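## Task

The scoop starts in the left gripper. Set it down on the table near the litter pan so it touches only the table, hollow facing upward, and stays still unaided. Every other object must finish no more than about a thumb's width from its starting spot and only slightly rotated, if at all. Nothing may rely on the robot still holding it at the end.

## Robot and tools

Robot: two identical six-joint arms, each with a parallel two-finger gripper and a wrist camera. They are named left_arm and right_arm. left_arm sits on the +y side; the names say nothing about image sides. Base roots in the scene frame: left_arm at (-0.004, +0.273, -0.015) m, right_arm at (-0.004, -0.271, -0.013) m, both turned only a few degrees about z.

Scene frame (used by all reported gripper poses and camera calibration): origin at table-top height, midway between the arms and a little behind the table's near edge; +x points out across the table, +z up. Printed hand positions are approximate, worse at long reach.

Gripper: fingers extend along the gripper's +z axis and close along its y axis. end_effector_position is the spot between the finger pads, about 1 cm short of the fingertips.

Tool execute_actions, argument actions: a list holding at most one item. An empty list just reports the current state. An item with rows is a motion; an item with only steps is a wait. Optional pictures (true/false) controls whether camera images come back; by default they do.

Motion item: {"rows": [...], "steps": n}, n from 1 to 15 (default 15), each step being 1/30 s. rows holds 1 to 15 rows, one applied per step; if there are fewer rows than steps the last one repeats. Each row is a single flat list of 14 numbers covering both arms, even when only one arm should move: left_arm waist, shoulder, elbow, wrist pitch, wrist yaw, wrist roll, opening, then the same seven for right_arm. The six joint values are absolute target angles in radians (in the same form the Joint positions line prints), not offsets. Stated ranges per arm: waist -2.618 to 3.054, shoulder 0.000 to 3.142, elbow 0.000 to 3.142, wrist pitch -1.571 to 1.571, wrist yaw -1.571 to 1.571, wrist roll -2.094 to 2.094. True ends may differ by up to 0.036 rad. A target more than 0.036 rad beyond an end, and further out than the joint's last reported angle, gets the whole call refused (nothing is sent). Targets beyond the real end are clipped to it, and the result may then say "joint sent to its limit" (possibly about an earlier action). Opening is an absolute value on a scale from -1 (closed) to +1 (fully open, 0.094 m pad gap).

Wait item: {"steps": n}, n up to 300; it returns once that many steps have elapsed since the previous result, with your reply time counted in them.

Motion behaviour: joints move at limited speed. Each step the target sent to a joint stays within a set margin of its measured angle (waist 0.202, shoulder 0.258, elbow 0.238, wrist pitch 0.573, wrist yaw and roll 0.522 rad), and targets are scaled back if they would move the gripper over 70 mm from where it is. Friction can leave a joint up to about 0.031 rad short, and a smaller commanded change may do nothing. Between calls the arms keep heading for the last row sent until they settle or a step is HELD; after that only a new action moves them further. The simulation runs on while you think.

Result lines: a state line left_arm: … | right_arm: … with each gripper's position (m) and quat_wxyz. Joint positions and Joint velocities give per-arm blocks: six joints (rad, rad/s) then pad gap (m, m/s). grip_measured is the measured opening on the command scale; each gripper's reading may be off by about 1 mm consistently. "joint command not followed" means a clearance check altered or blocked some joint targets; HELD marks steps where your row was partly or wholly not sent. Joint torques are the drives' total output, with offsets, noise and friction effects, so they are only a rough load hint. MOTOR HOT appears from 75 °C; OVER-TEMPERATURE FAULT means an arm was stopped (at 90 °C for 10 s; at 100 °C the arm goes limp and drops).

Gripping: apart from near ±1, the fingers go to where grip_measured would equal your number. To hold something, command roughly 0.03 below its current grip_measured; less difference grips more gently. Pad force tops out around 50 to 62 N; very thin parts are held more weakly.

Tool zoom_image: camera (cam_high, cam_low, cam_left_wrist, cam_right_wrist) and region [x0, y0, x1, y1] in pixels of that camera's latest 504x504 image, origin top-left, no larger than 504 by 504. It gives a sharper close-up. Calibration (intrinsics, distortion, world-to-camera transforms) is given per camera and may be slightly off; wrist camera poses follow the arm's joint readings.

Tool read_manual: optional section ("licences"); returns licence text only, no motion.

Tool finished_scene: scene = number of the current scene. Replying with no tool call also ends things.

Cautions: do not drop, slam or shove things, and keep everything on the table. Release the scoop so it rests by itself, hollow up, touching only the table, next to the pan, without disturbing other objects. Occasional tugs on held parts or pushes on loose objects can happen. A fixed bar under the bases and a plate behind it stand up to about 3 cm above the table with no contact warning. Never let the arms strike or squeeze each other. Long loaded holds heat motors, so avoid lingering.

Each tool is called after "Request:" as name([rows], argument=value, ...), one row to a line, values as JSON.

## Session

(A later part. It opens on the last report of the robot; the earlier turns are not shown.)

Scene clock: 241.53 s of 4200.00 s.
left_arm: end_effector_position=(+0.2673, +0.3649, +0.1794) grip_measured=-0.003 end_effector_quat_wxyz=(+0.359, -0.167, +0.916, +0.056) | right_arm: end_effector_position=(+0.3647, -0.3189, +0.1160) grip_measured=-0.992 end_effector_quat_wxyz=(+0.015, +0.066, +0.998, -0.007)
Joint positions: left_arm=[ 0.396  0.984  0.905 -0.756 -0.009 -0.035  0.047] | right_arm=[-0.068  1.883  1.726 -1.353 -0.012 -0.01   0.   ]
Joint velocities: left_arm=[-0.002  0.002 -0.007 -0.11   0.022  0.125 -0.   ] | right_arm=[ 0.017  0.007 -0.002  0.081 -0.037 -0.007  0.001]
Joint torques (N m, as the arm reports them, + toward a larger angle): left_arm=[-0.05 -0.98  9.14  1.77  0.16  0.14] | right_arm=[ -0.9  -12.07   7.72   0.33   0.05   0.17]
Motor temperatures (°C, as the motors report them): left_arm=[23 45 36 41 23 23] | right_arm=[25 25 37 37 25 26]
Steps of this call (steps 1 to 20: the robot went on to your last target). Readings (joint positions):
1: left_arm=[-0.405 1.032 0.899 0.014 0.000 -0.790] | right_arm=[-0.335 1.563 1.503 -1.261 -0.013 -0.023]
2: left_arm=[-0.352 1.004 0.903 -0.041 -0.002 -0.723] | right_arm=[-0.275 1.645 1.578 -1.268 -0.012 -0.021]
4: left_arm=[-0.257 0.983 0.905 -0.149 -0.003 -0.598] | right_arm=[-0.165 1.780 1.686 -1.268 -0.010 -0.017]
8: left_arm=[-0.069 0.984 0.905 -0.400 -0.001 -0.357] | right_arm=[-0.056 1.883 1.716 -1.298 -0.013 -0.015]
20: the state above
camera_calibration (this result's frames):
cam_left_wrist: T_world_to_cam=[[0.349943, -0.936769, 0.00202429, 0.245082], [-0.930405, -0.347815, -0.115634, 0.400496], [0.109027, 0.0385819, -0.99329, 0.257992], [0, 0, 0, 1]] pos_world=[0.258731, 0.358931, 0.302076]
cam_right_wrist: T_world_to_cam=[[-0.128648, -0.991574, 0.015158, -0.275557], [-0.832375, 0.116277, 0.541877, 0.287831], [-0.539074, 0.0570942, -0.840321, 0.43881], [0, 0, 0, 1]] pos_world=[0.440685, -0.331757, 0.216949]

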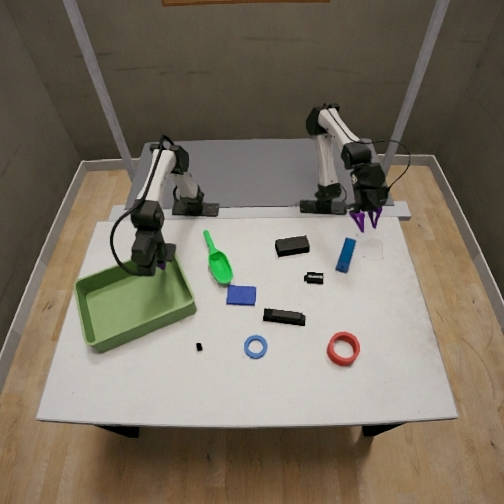

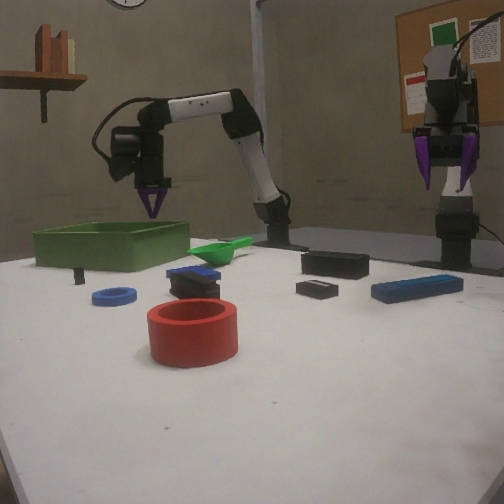

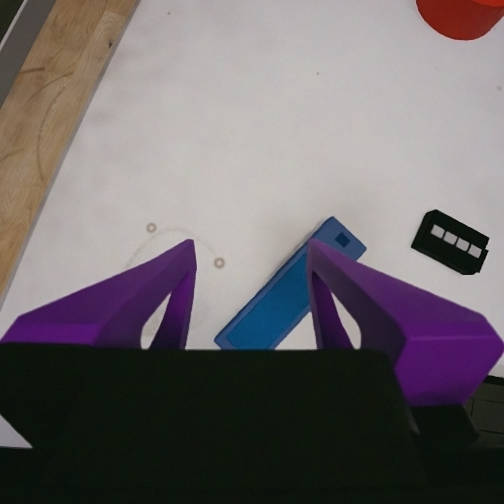

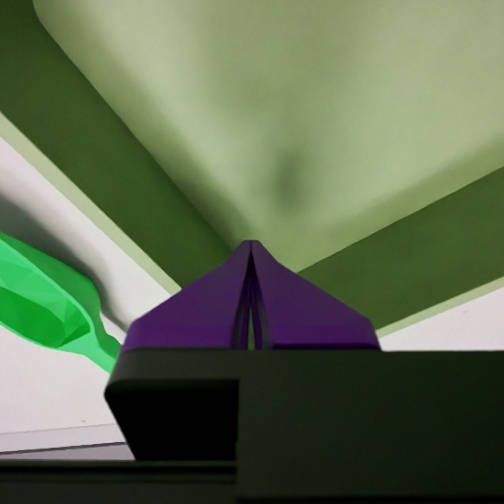

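Request:
execute_actions([
  {"rows":[[0.4,1.0,0.9,-0.8,0,0,0,-0.08,1.88,1.65,-1.27,0,0,-1],[0.4,1.0,0.9,-0.8,0,0,0,-0.08,1.88,1.65,-1.27,0,0,-1],[0.4,1.0,0.9,-0.8,0,0,0,-0.08,1.89,1.55,-1.15,0,0,-1],[0.4,1.0,0.9,-0.8,0,0,0,-0.08,1.89,1.55,-1.15,0,0,-1],[0.4,1.0,0.9,-0.8,0,0,0,-0.08,1.9,1.45,-1.05,0,0,-1],[0.4,1.0,0.9,-0.8,0,0,0,-0.08,1.9,1.45,-1.05,0,0,-1],[0.4,1.0,0.9,-0.8,0,0,0,-0.08,1.9,1.39,-0.98,0,0,-1],[0.4,1.0,0.9,-0.8,0,0,0,-0.08,1.9,1.39,-0.98,0,0,-1],[0.4,1.0,0.9,-0.8,0,0,0,-0.08,1.9,1.39,-0.98,0,0,-1],[0.4,1.0,0.9,-0.8,0,0,0,-0.03,1.9,1.39,-0.98,0,0,-1],[0.4,1.0,0.9,-0.8,0,0,0,-0.03,1.9,1.39,-0.98,0,0,-1],[0.4,1.0,0.9,-0.8,0,0,0,0.02,1.9,1.39,-0.98,0,0,-1]],"steps":15},
])

Scene clock: 253.23 s of 4200.00 s.
left_arm: end_effector_position=(+0.2635, +0.3632, +0.1757) grip_measured=-0.003 end_effector_quat_wxyz=(+0.348, -0.155, +0.923, +0.058) | right_arm: end_effector_position=(+0.3557, -0.2982, +0.0249) grip_measured=-0.992 end_effector_quat_wxyz=(+0.001, +0.036, +0.999, -0.009)
Joint positions: left_arm=[ 0.396  0.984  0.905 -0.779 -0.006 -0.008  0.047] | right_arm=[-0.004  1.908  1.396 -1.024 -0.003 -0.009  0.   ]
Joint velocities: left_arm=[-0.012  0.002 -0.002 -0.007 -0.037 -0.066  0.   ] | right_arm=[ 0.403  0.007 -0.017  0.227 -0.022 -0.022 -0.001]
Joint torques (N m, as the arm reports them, + toward a larger angle): left_arm=[ 0.33 -1.11  9.18  1.69  0.14  0.14] | right_arm=[ -0.15 -10.84   5.56   0.49   0.     0.18]
Motor temperatures (°C, as the motors report them): left_arm=[23 42 38 40 23 23] | right_arm=[25 28 37 35 25 26]
Steps of this call (steps 1 to 30: the robot went on to your last target; steps 31 to 100: nothing new was sent; then 7.87 s passed at rest; steps 101 to 115: all 15 steps of this action). Readings (joint positions):
101: left_arm=[0.396 0.984 0.905 -0.779 -0.006 -0.008] | right_arm=[-0.068 1.883 1.717 -1.344 -0.012 -0.010]
102: left_arm=[0.396 0.984 0.905 -0.779 -0.006 -0.008] | right_arm=[-0.068 1.881 1.703 -1.328 -0.012 -0.010]
104: left_arm=[0.396 0.984 0.905 -0.779 -0.006 -0.008] | right_arm=[-0.068 1.879 1.635 -1.261 -0.012 -0.010]
108: left_arm=[0.396 0.984 0.905 -0.779 -0.006 -0.008] | right_arm=[-0.068 1.891 1.448 -1.115 -0.012 -0.010]
115: the state above
camera_calibration (this result's frames):
cam_left_wrist: T_world_to_cam=[[0.329435, -0.944068, -0.0144209, 0.255724], [-0.940511, -0.326773, -0.0930553, 0.386949], [0.0831382, 0.0442187, -0.995557, 0.259906], [0, 0, 0, 1]] pos_world=[0.258077, 0.356372, 0.298447]
cam_right_wrist: T_world_to_cam=[[-0.0670293, -0.997526, 0.0211876, -0.278651], [-0.823032, 0.0672835, 0.563995, 0.308792], [-0.564026, 0.0203661, -0.825506, 0.353802], [0, 0, 0, 1]] pos_world=[0.435021, -0.305943, 0.123812]

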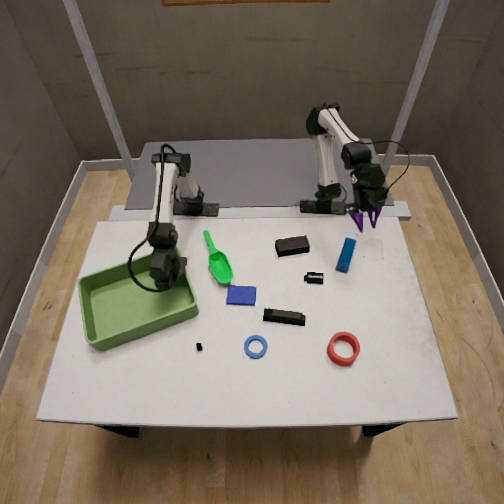

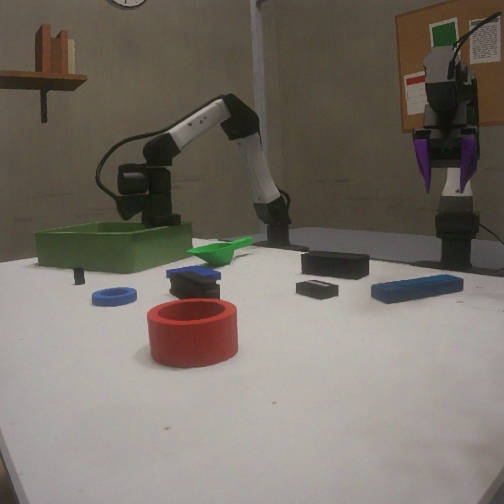

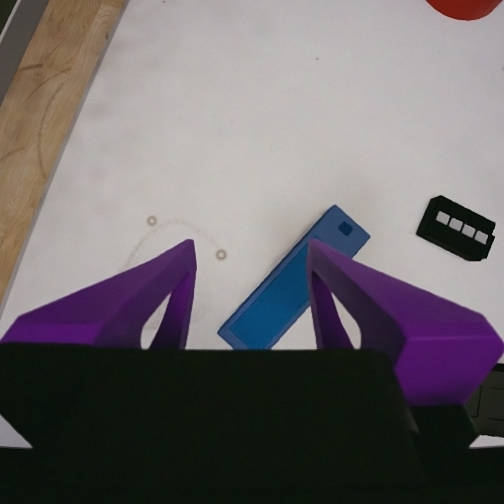

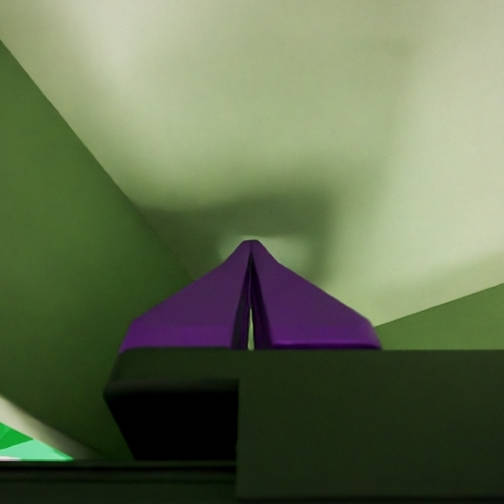

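Request:
execute_actions([
  {"rows":[[0.4,1.0,0.9,-0.8,0,0,0,0.04,1.9,1.42,-0.99,0,0,-1],[0.4,1.0,0.9,-0.8,0,0,0,0.04,1.9,1.42,-0.99,0,0,-1],[0.4,1.0,0.9,-0.8,0,0,0,0.04,1.9,1.42,-0.99,0,0,-1],[0.4,1.0,0.9,-0.8,0,0,0,0.06,1.9,1.42,-0.99,0,0,-1],[0.4,1.0,0.9,-0.8,0,0,0,0.06,1.9,1.42,-0.99,0,0,-1],[0.4,1.0,0.9,-0.8,0,0,0,0.06,1.9,1.42,-0.99,0,0,-1],[0.4,1.0,0.9,-0.8,0,0,0,0.08,1.9,1.42,-0.99,0,0,-1]],"steps":15},
])

Request:
zoom_image(camera="cam_high", region=[60, 220, 270, 370])

Scene clock: 262.77 s of 4200.00 s.
left_arm: end_effector_position=(+0.2635, +0.3632, +0.1757) grip_measured=-0.003 end_effector_quat_wxyz=(+0.348, -0.155, +0.923, +0.058) | right_arm: end_effector_position=(+0.3658, -0.2707, +0.0265) grip_measured=-0.992 end_effector_quat_wxyz=(+0.019, -0.003, +1.000, -0.008)
Joint positions: left_arm=[ 0.396  0.984  0.905 -0.779 -0.006 -0.008  0.047] | right_arm=[ 0.073  1.906  1.402 -0.996 -0.002 -0.009  0.   ]
Joint velocities: left_arm=[-0.002  0.017  0.007 -0.022  0.051  0.037  0.   ] | right_arm=[-0.017  0.007  0.007 -0.037 -0.022  0.037  0.   ]
Joint torques (N m, as the arm reports them, + toward a larger angle): left_arm=[ 0.35 -1.09  9.09  1.7   0.15  0.12] | right_arm=[  0.49 -10.54   7.03   0.5   -0.13   0.19]
Motor temperatures (°C, as the motors report them): left_arm=[23 40 39 39 23 23] | right_arm=[25 30 37 34 25 26]
Steps of this call (steps 1 to 30: the robot went on to your last target; steps 31 to 100: nothing new was sent; then 5.70 s passed at rest; steps 101 to 115: all 15 steps of this action). Readings (joint positions):
101: left_arm=[0.396 0.984 0.905 -0.779 -0.006 -0.008] | right_arm=[0.016 1.906 1.398 -1.011 -0.004 -0.009]
102: left_arm=[0.396 0.984 0.905 -0.779 -0.006 -0.008] | right_arm=[0.018 1.906 1.399 -1.009 -0.004 -0.009]
104: left_arm=[0.396 0.984 0.905 -0.779 -0.006 -0.008] | right_arm=[0.026 1.906 1.400 -1.005 -0.003 -0.009]
108: left_arm=[0.396 0.984 0.905 -0.779 -0.006 -0.008] | right_arm=[0.054 1.906 1.401 -0.998 -0.002 -0.009]
115: the state above
camera_calibration (this result's frames):
cam_left_wrist: T_world_to_cam=[[0.329435, -0.944068, -0.0144209, 0.255724], [-0.940511, -0.326773, -0.0930553, 0.386949], [0.0831382, 0.0442187, -0.995557, 0.259906], [0, 0, 0, 1]] pos_world=[0.258077, 0.356372, 0.298447]
cam_right_wrist: T_world_to_cam=[[0.00987336, -0.999746, 0.0202652, -0.279339], [-0.844447, 0.00251781, 0.535633, 0.305335], [-0.535548, -0.0224014, -0.844207, 0.338736], [0, 0, 0, 1]] pos_world=[0.442006, -0.272448, 0.128077]

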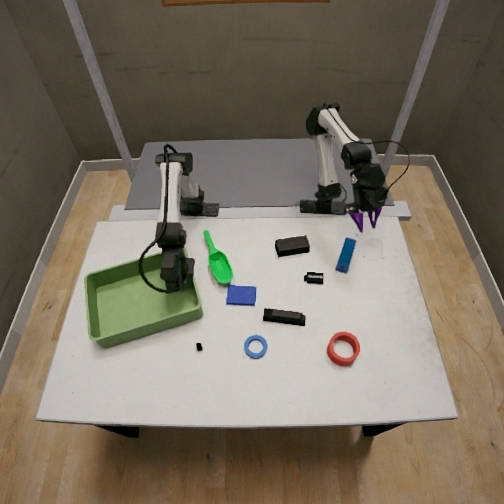

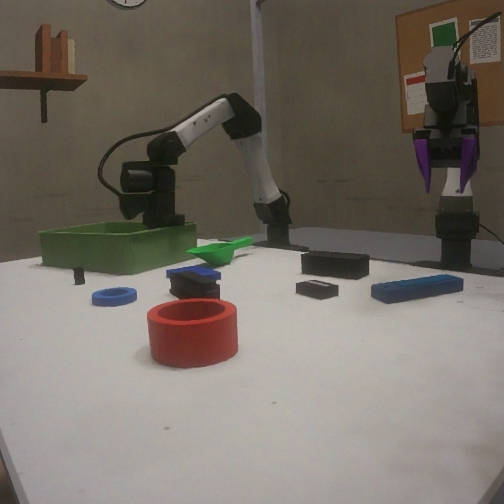

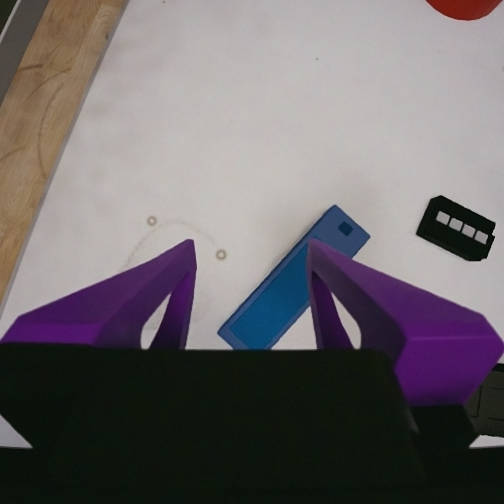

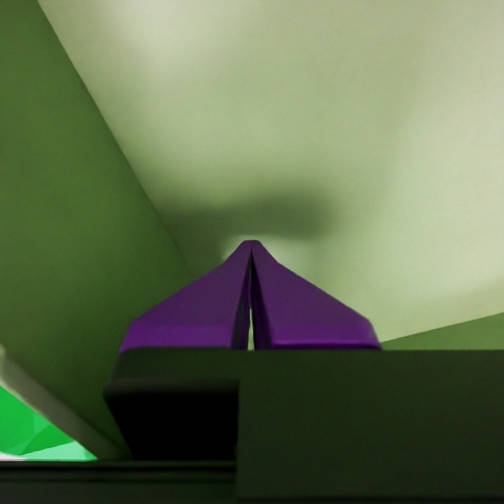

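Region (60, 220, 270, 370) of cam_high's 504x504 image, scaled by 2.400, with more detail than that image has; it fills the top 360 rows of this view, and the rest is white.

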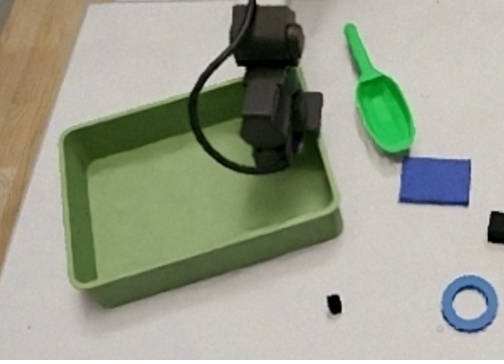

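Request:
execute_actions([
  {"rows":[[0.4,1.0,0.9,-0.8,0,0,0,0.04,1.9,1.5,-1.05,0,0,-1],[0.4,1.0,0.9,-0.8,0,0,0,0.04,1.88,1.65,-1.25,0,0,-1],[0.4,1.0,0.9,-0.8,0,0,0,0.04,1.86,1.8,-1.4,0,0,-1]],"steps":15},
])

Request:
execute_actions([
  {"rows":[[0.4,1.0,0.9,-0.8,0,0,0,0.04,1.2,1.3,-1.0,0,0,-1]],"steps":15},
])

Request:
zoom_image(camera="cam_high", region=[70,200,330,370])

Scene clock: 288.00 s of 4200.00 s.
left_arm: end_effector_position=(+0.2635, +0.3632, +0.1757) grip_measured=-0.003 end_effector_quat_wxyz=(+0.348, -0.155, +0.923, +0.058) | right_arm: end_effector_position=(+0.3810, -0.2762, +0.1444) grip_measured=-0.992 end_effector_quat_wxyz=(+0.060, +0.006, +0.998, -0.009)
Joint positions: left_arm=[ 0.396  0.984  0.905 -0.779 -0.006 -0.008  0.047] | right_arm=[ 0.052  1.854  1.797 -1.361 -0.002 -0.009  0.   ]
Joint velocities: left_arm=[-0.012  0.002  0.007 -0.051 -0.022  0.007  0.   ] | right_arm=[-0.007 -0.007  0.002 -0.227  0.022  0.066  0.001]
Joint torques (N m, as the arm reports them, + toward a larger angle): left_arm=[ 0.16 -1.08  9.17  1.7   0.12  0.12] | right_arm=[-0.77 -9.16  6.17  0.59 -0.09  0.17]
Motor temperatures (°C, as the motors report them): left_arm=[23 36 40 38 23 23] | right_arm=[25 32 37 33 25 26]
Steps of this call (steps 1 to 15: the robot went on to your last target; steps 16 to 90: nothing new was sent; then 21.73 s passed at rest; steps 91 to 105: all 15 steps of this action). Readings (joint positions):
91: left_arm=[0.396 0.984 0.905 -0.779 -0.006 -0.008] | right_arm=[0.071 1.907 1.414 -1.008 -0.002 -0.009]
92: left_arm=[0.396 0.984 0.905 -0.779 -0.006 -0.008] | right_arm=[0.068 1.915 1.458 -1.058 -0.002 -0.009]
94: left_arm=[0.396 0.984 0.905 -0.779 -0.006 -0.008] | right_arm=[0.060 1.918 1.583 -1.167 -0.002 -0.009]
98: left_arm=[0.396 0.984 0.905 -0.779 -0.006 -0.008] | right_arm=[0.052 1.877 1.776 -1.267 -0.002 -0.009]
105: the state above
camera_calibration (this result's frames):
cam_left_wrist: T_world_to_cam=[[0.329435, -0.944068, -0.0144209, 0.255724], [-0.940511, -0.326773, -0.0930553, 0.386949], [0.0831382, 0.0442187, -0.995557, 0.259906], [0, 0, 0, 1]] pos_world=[0.258077, 0.356372, 0.298447]
cam_right_wrist: T_world_to_cam=[[-0.0104877, -0.999711, 0.0216288, -0.279794], [-0.885451, 0.0193348, 0.46433, 0.285657], [-0.464614, -0.0142815, -0.885398, 0.427458], [0, 0, 0, 1]] pos_world=[0.448604, -0.279132, 0.251883]

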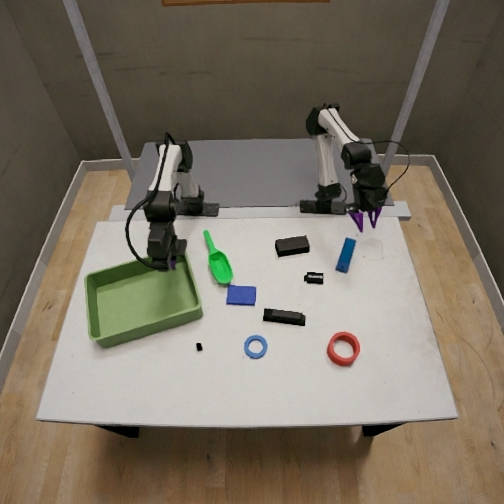

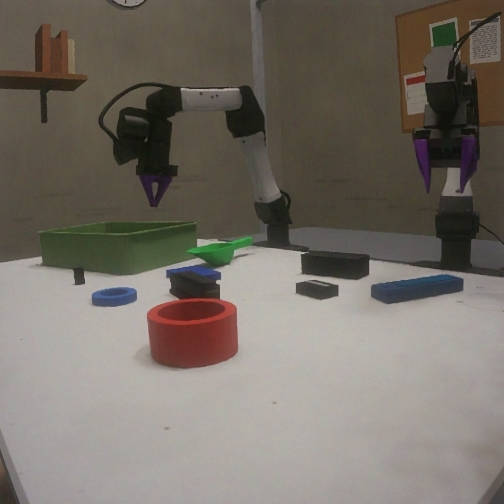

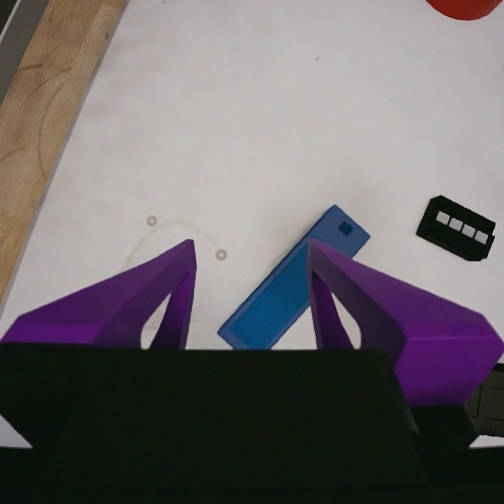

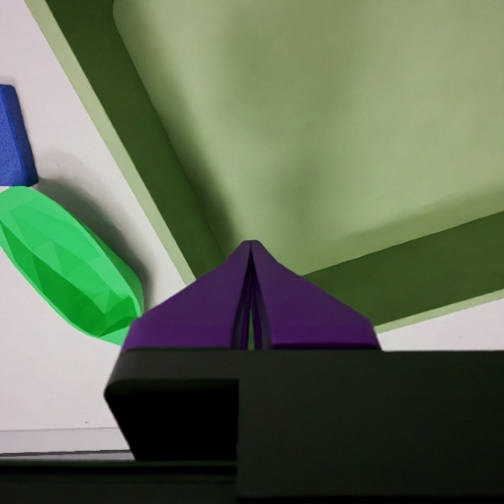

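Scene clock: 288.50 s of 4200.00 s.
left_arm: end_effector_position=(+0.2635, +0.3632, +0.1757) grip_measured=-0.003 end_effector_quat_wxyz=(+0.348, -0.155, +0.923, +0.058) | right_arm: end_effector_position=(+0.3149, -0.2730, +0.2340) grip_measured=-0.992 end_effector_quat_wxyz=(+0.316, +0.003, +0.949, -0.013)
Joint positions: left_arm=[ 0.396  0.984  0.905 -0.779 -0.006 -0.008  0.047] | right_arm=[ 0.052  1.186  1.314 -1.022 -0.002 -0.009  0.   ]
Joint velocities: left_arm=[-0.002 -0.002  0.017  0.022 -0.051 -0.037  0.001] | right_arm=[ 0.012  0.056  0.012  0.037  0.095 -0.007 -0.001]
Joint torques (N m, as the arm reports them, + toward a larger angle): left_arm=[ 0.38 -1.09  9.1   1.67  0.13  0.12] | right_arm=[-0.85 -2.88  5.48  1.53 -0.05  0.14]
Motor temperatures (°C, as the motors report them): left_arm=[23 36 40 38 23 23] | right_arm=[25 32 37 33 25 26]
Steps of this call (steps 1 to 15: all 15 steps of this action). Readings (joint positions):
1: left_arm=[0.396 0.984 0.905 -0.779 -0.006 -0.008] | right_arm=[0.052 1.817 1.743 -1.294 -0.002 -0.009]
2: left_arm=[0.396 0.984 0.905 -0.779 -0.006 -0.008] | right_arm=[0.052 1.754 1.650 -1.213 -0.002 -0.009]
4: left_arm=[0.396 0.984 0.905 -0.779 -0.006 -0.008] | right_arm=[0.052 1.598 1.476 -1.127 -0.002 -0.009]
8: left_arm=[0.396 0.984 0.905 -0.779 -0.006 -0.008] | right_arm=[0.052 1.290 1.314 -1.090 -0.002 -0.009]
15: the state above
camera_calibration (this result's frames):
cam_left_wrist: T_world_to_cam=[[0.329435, -0.944068, -0.0144209, 0.255724], [-0.940511, -0.326773, -0.0930553, 0.386949], [0.0831382, 0.0442187, -0.995557, 0.259906], [0, 0, 0, 1]] pos_world=[0.258077, 0.356372, 0.298447]
cam_right_wrist: T_world_to_cam=[[-0.0135231, -0.999523, 0.0277595, -0.279598], [-0.999076, 0.0123742, -0.0411508, 0.337645], [0.0407877, -0.0282904, -0.998767, 0.33969], [0, 0, 0, 1]] pos_world=[0.319697, -0.274033, 0.360927]

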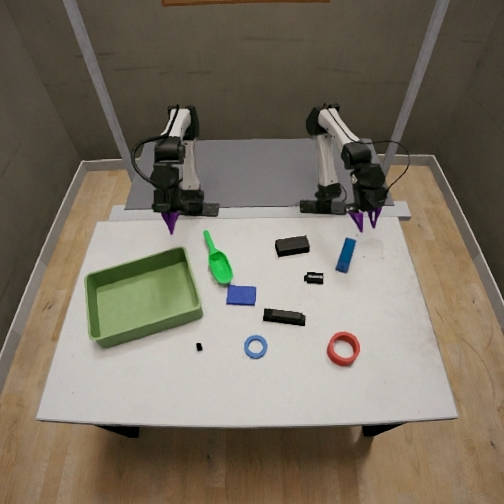

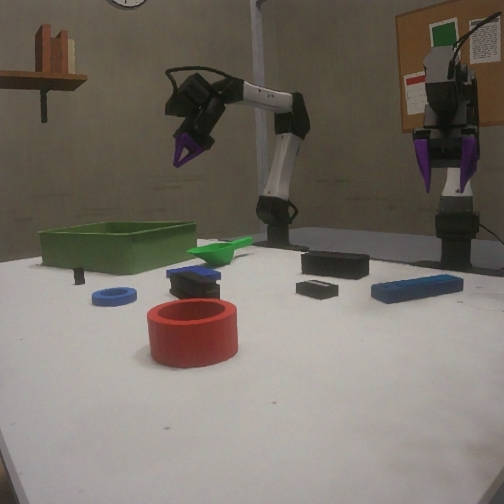

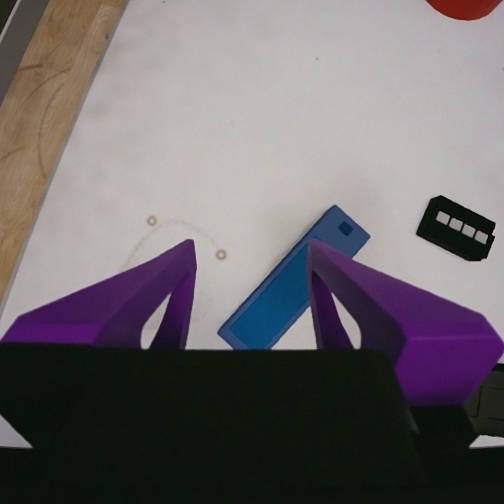

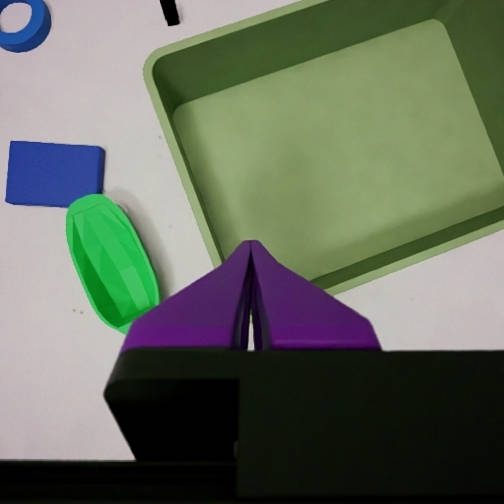

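Region (70, 200, 330, 370) of cam_high's 504x504 image, scaled by 1.938, with more detail than that image has; it fills the top 330 rows of this view, and the rest is white.

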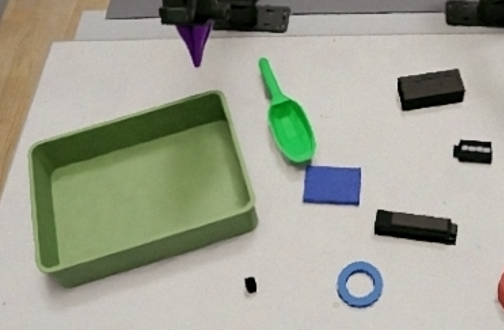

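Request:
execute_actions([
  {"rows":[[0.4,1.0,0.9,-0.8,0,0,0,0.66,1.6,1.9,-1.4,0,0,-1],[0.4,1.0,0.9,-0.8,0,0,0,0.66,1.6,1.9,-1.4,0,0,-1],[0.4,1.0,0.9,-0.8,0,0,0,0.66,1.6,1.9,-1.4,0,0,-1],[0.4,1.0,0.9,-0.8,0,0,0,0.66,1.6,1.95,-1.4,0,0,-1],[0.4,1.0,0.9,-0.8,0,0,0,0.66,1.8,1.95,-1.46,0,0,-1],[0.4,1.0,0.9,-0.8,0,0,0,0.66,1.8,1.95,-1.46,0,0,-1],[0.4,1.0,0.9,-0.8,0,0,0,0.66,2.06,1.95,-1.46,0,0,-1]],"steps":15},
])

Request:
execute_actions([
  {"rows":[[0.4,1.0,0.9,-0.8,0,0,0,0.66,2.06,1.88,-1.39,0,0,-1],[0.4,1.0,0.9,-0.8,0,0,0,0.66,2.06,1.82,-1.33,0,0,-1],[0.4,1.0,0.9,-0.8,0,0,0,0.66,2.06,1.76,-1.27,0,0,-1],[0.4,1.0,0.9,-0.8,0,0,0,0.66,2.06,1.7,-1.21,0,0,-1]],"steps":12},
])

Scene clock: 320.10 s of 4200.00 s.
left_arm: end_effector_position=(+0.2635, +0.3632, +0.1757) grip_measured=-0.003 end_effector_quat_wxyz=(+0.348, -0.155, +0.923, +0.058) | right_arm: end_effector_position=(+0.3381, -0.0409, +0.0854) grip_measured=-0.992 end_effector_quat_wxyz=(-0.011, -0.295, +0.955, -0.002)
Joint positions: left_arm=[ 0.396  0.984  0.905 -0.779 -0.006 -0.008  0.047] | right_arm=[ 0.67   2.096  1.927 -1.386  0.002 -0.007  0.   ]
Joint velocities: left_arm=[-0.007 -0.002 -0.017  0.007 -0.022 -0.081 -0.001] | right_arm=[ 0.051  0.574 -0.007 -0.344 -0.022 -0.007 -0.   ]
Joint torques (N m, as the arm reports them, + toward a larger angle): left_arm=[ 0.14 -1.03  9.    1.72  0.17  0.12] | right_arm=[ -0.78 -17.89   7.51   0.22  -0.09   0.07]
Motor temperatures (°C, as the motors report them): left_arm=[23 34 42 38 23 23] | right_arm=[25 28 36 35 25 26]
Steps of this call (steps 1 to 30: the robot went on to your last target; steps 31 to 100: nothing new was sent; then 27.77 s passed at rest; steps 101 to 115: all 15 steps of this action). Readings (joint positions):
101: left_arm=[0.396 0.984 0.905 -0.779 -0.006 -0.008] | right_arm=[0.079 1.223 1.361 -1.085 0.011 -0.007]
102: left_arm=[0.396 0.984 0.905 -0.779 -0.006 -0.008] | right_arm=[0.139 1.292 1.449 -1.172 0.015 -0.007]
104: left_arm=[0.396 0.984 0.905 -0.779 -0.006 -0.008] | right_arm=[0.276 1.456 1.625 -1.249 0.014 -0.007]
108: left_arm=[0.396 0.984 0.905 -0.779 -0.006 -0.008] | right_arm=[0.505 1.752 1.874 -1.302 0.012 -0.007]
115: the state above
camera_calibration (this result's frames):
cam_left_wrist: T_world_to_cam=[[0.329435, -0.944068, -0.0144209, 0.255724], [-0.940511, -0.326773, -0.0930553, 0.386949], [0.0831382, 0.0442187, -0.995557, 0.259906], [0, 0, 0, 1]] pos_world=[0.258077, 0.356372, 0.298447]
cam_right_wrist: T_world_to_cam=[[0.567953, -0.82306, 0.00141979, -0.230334], [-0.667569, -0.459646, 0.585728, 0.166845], [-0.481437, -0.333614, -0.810506, 0.344862], [0, 0, 0, 1]] pos_world=[0.408229, 0.00216178, 0.182114]

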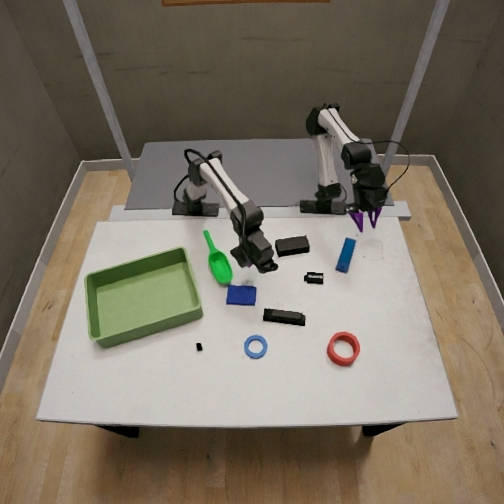

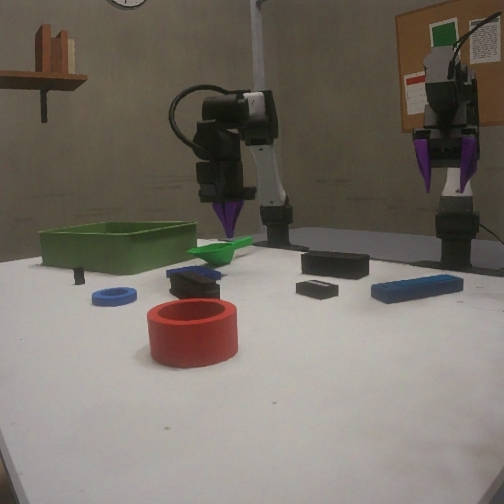

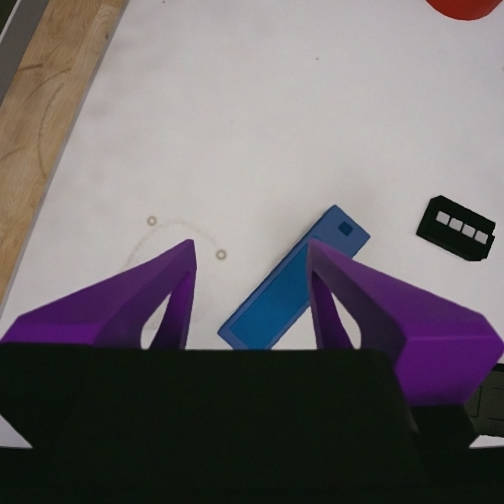

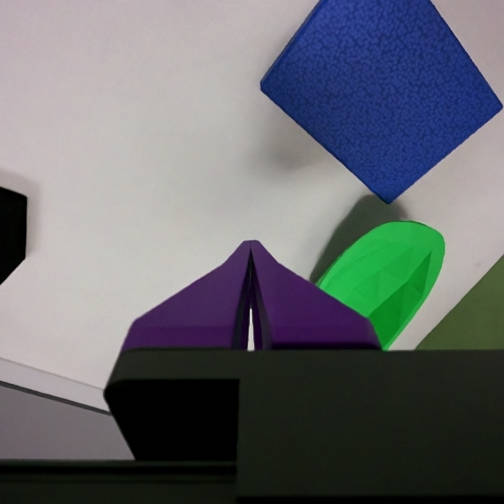

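Scene clock: 320.50 s of 4200.00 s.
left_arm: end_effector_position=(+0.2635, +0.3632, +0.1757) grip_measured=-0.003 end_effector_quat_wxyz=(+0.348, -0.155, +0.923, +0.058) | right_arm: end_effector_position=(+0.3222, -0.0521, +0.0395) grip_measured=-0.992 end_effector_quat_wxyz=(-0.034, -0.295, +0.955, -0.009)
Joint positions: left_arm=[ 0.396  0.984  0.905 -0.779 -0.006 -0.008  0.047] | right_arm=[ 0.668  2.076  1.71  -1.238  0.001 -0.007  0.   ]
Joint velocities: left_arm=[ 0.012  0.007 -0.012 -0.007 -0.022  0.139 -0.   ] | right_arm=[ 0.017  0.002 -0.002  0.183 -0.051 -0.007 -0.   ]
Joint torques (N m, as the arm reports them, + toward a larger angle): left_arm=[ 0.27 -1.03  9.2   1.73  0.15  0.11] | right_arm=[ -0.61 -13.01   5.19   0.28  -0.08   0.11]
Motor temperatures (°C, as the motors report them): left_arm=[23 34 42 38 23 23] | right_arm=[25 28 36 35 25 26]
Steps of this call (steps 1 to 12: all 12 steps of this action). Readings (joint positions):
1: left_arm=[0.396 0.984 0.905 -0.779 -0.006 -0.008] | right_arm=[0.670 2.105 1.915 -1.385 0.001 -0.007]
2: left_arm=[0.396 0.984 0.905 -0.779 -0.006 -0.008] | right_arm=[0.669 2.102 1.890 -1.374 0.001 -0.007]
4: left_arm=[0.396 0.984 0.905 -0.779 -0.006 -0.008] | right_arm=[0.668 2.082 1.812 -1.326 0.001 -0.007]
8: left_arm=[0.396 0.984 0.905 -0.779 -0.006 -0.008] | right_arm=[0.668 2.076 1.713 -1.270 0.001 -0.007]
12: the state above
camera_calibration (this result's frames):
cam_left_wrist: T_world_to_cam=[[0.329435, -0.944068, -0.0144209, 0.255724], [-0.940511, -0.326773, -0.0930553, 0.386949], [0.0831382, 0.0442187, -0.995557, 0.259906], [0, 0, 0, 1]] pos_world=[0.258077, 0.356372, 0.298447]
cam_right_wrist: T_world_to_cam=[[0.56686, -0.823814, 0.000589595, -0.230084], [-0.644352, -0.442928, 0.623398, 0.169939], [-0.513303, -0.353759, -0.781905, 0.304371], [0, 0, 0, 1]] pos_world=[0.39616, -0.00660104, 0.132185]

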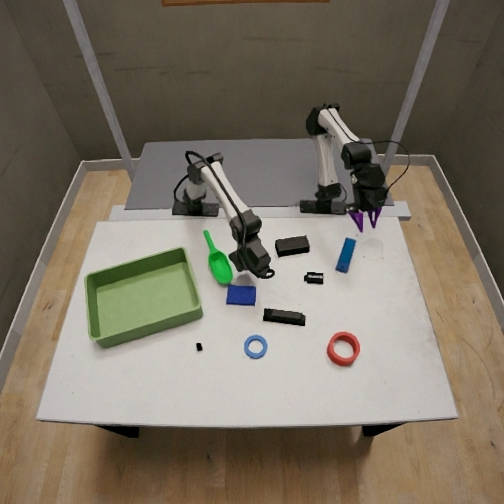

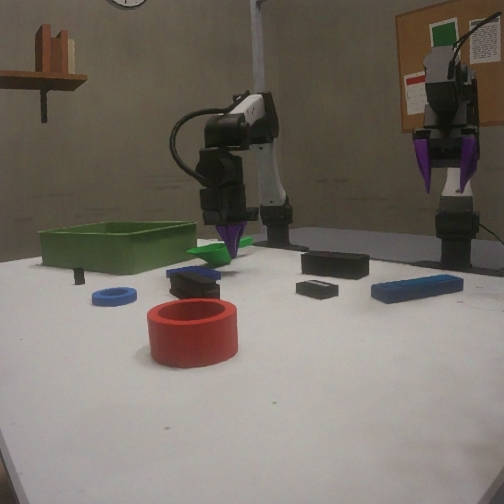

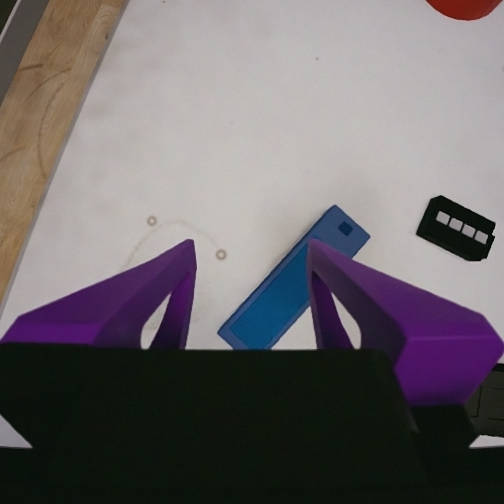

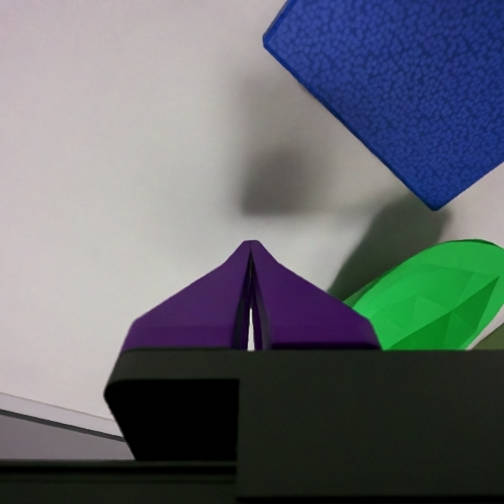

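The wrist view shows a clear gap between scoop and pad; no nudge needed.

Request:
execute_actions([
  {"rows":[[0.4,1.0,0.9,-0.8,0,0,0,0.68,2.0,1.9,-1.4,0,0,-1],[0.4,1.0,0.9,-0.8,0,0,0,0.68,2.0,1.9,-1.4,0,0,-1],[0.4,1.0,0.9,-0.8,0,0,0,0.68,2.0,1.9,-1.4,0,0,-1],[0.4,1.0,0.9,-0.8,0,0,0,0.68,1.5,1.7,-1.3,0,0,-1]],"steps":15},
])

Request:
finished_scene(scene=2)

Scene clock: 326.73 s of 4200.00 s.
left_arm: end_effector_position=(+0.2635, +0.3632, +0.1757) grip_measured=-0.003 end_effector_quat_wxyz=(+0.348, -0.155, +0.923, +0.058) | right_arm: end_effector_position=(+0.2899, -0.0747, +0.2618) grip_measured=-0.992 end_effector_quat_wxyz=(+0.243, -0.284, +0.924, +0.074)
Joint positions: left_arm=[ 0.396  0.984  0.905 -0.779 -0.006 -0.008  0.047] | right_arm=[ 0.668  1.465  1.727 -1.281  0.001 -0.007  0.   ]
Joint velocities: left_arm=[-0.007 -0.017 -0.007  0.007 -0.022  0.022  0.   ] | right_arm=[ 0.012 -0.105  0.002 -0.125 -0.037 -0.022 -0.   ]
Joint torques (N m, as the arm reports them, + toward a larger angle): left_arm=[ 0.27 -1.    9.1   1.71  0.16  0.13] | right_arm=[ 0.6  -2.28  4.18  1.2  -0.1   0.11]
Motor temperatures (°C, as the motors report them): left_arm=[23 34 42 37 23 23] | right_arm=[25 30 36 34 25 26]
Steps of this call (steps 1 to 30: the robot went on to your last target; steps 31 to 100: nothing new was sent; then 2.40 s passed at rest; steps 101 to 115: all 15 steps of this action). Readings (joint positions):
101: left_arm=[0.396 0.984 0.905 -0.779 -0.006 -0.008] | right_arm=[0.668 2.076 1.735 -1.242 0.001 -0.007]
102: left_arm=[0.396 0.984 0.905 -0.779 -0.006 -0.008] | right_arm=[0.668 2.078 1.772 -1.278 0.001 -0.007]
104: left_arm=[0.396 0.984 0.905 -0.779 -0.006 -0.008] | right_arm=[0.668 2.031 1.805 -1.278 0.001 -0.007]
108: left_arm=[0.396 0.984 0.905 -0.779 -0.006 -0.008] | right_arm=[0.668 1.780 1.728 -1.279 0.001 -0.007]
115: the state above
camera_calibration (this result's frames):
cam_left_wrist: T_world_to_cam=[[0.329435, -0.944068, -0.0144209, 0.255724], [-0.940511, -0.326773, -0.0930553, 0.386949], [0.0831382, 0.0442187, -0.995557, 0.259906], [0, 0, 0, 1]] pos_world=[0.258077, 0.356372, 0.298447]
cam_right_wrist: T_world_to_cam=[[0.56351, -0.826089, 0.00587208, -0.231149], [-0.823123, -0.560854, 0.0889464, 0.183407], [-0.0701842, -0.0549556, -0.996019, 0.403594], [0, 0, 0, 1]] pos_world=[0.309547, -0.0659058, 0.387031]

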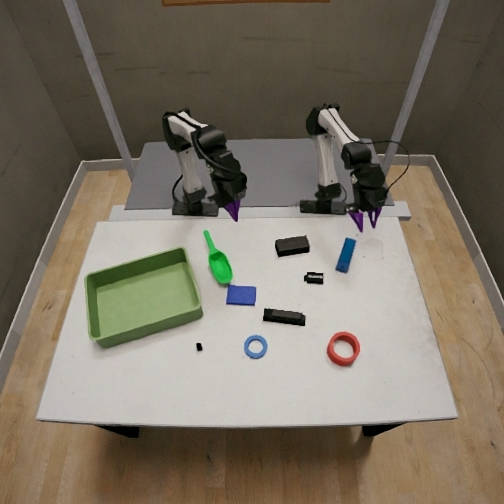

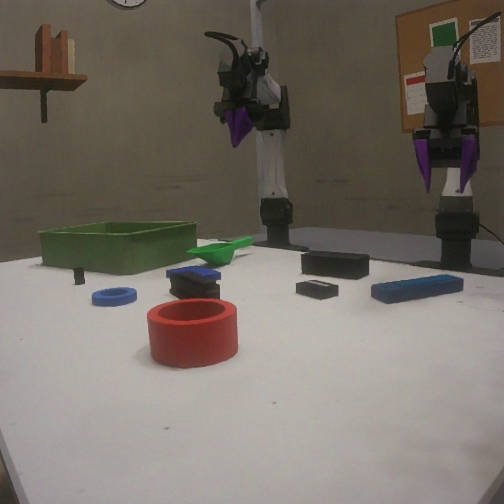

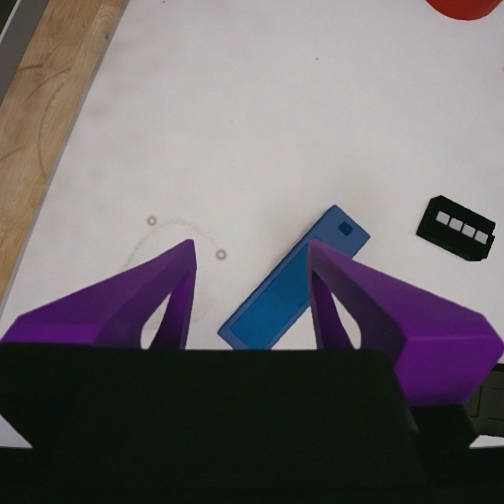

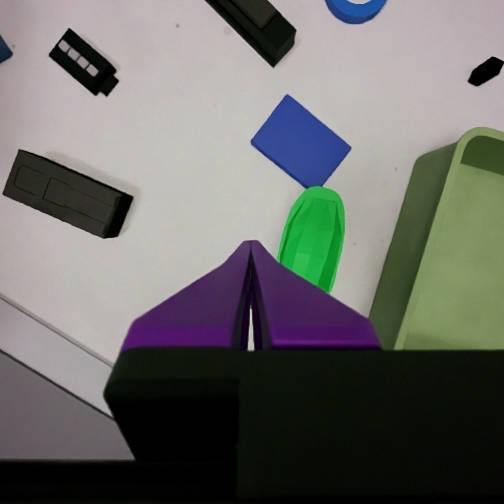

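The scene is finished: the task was done.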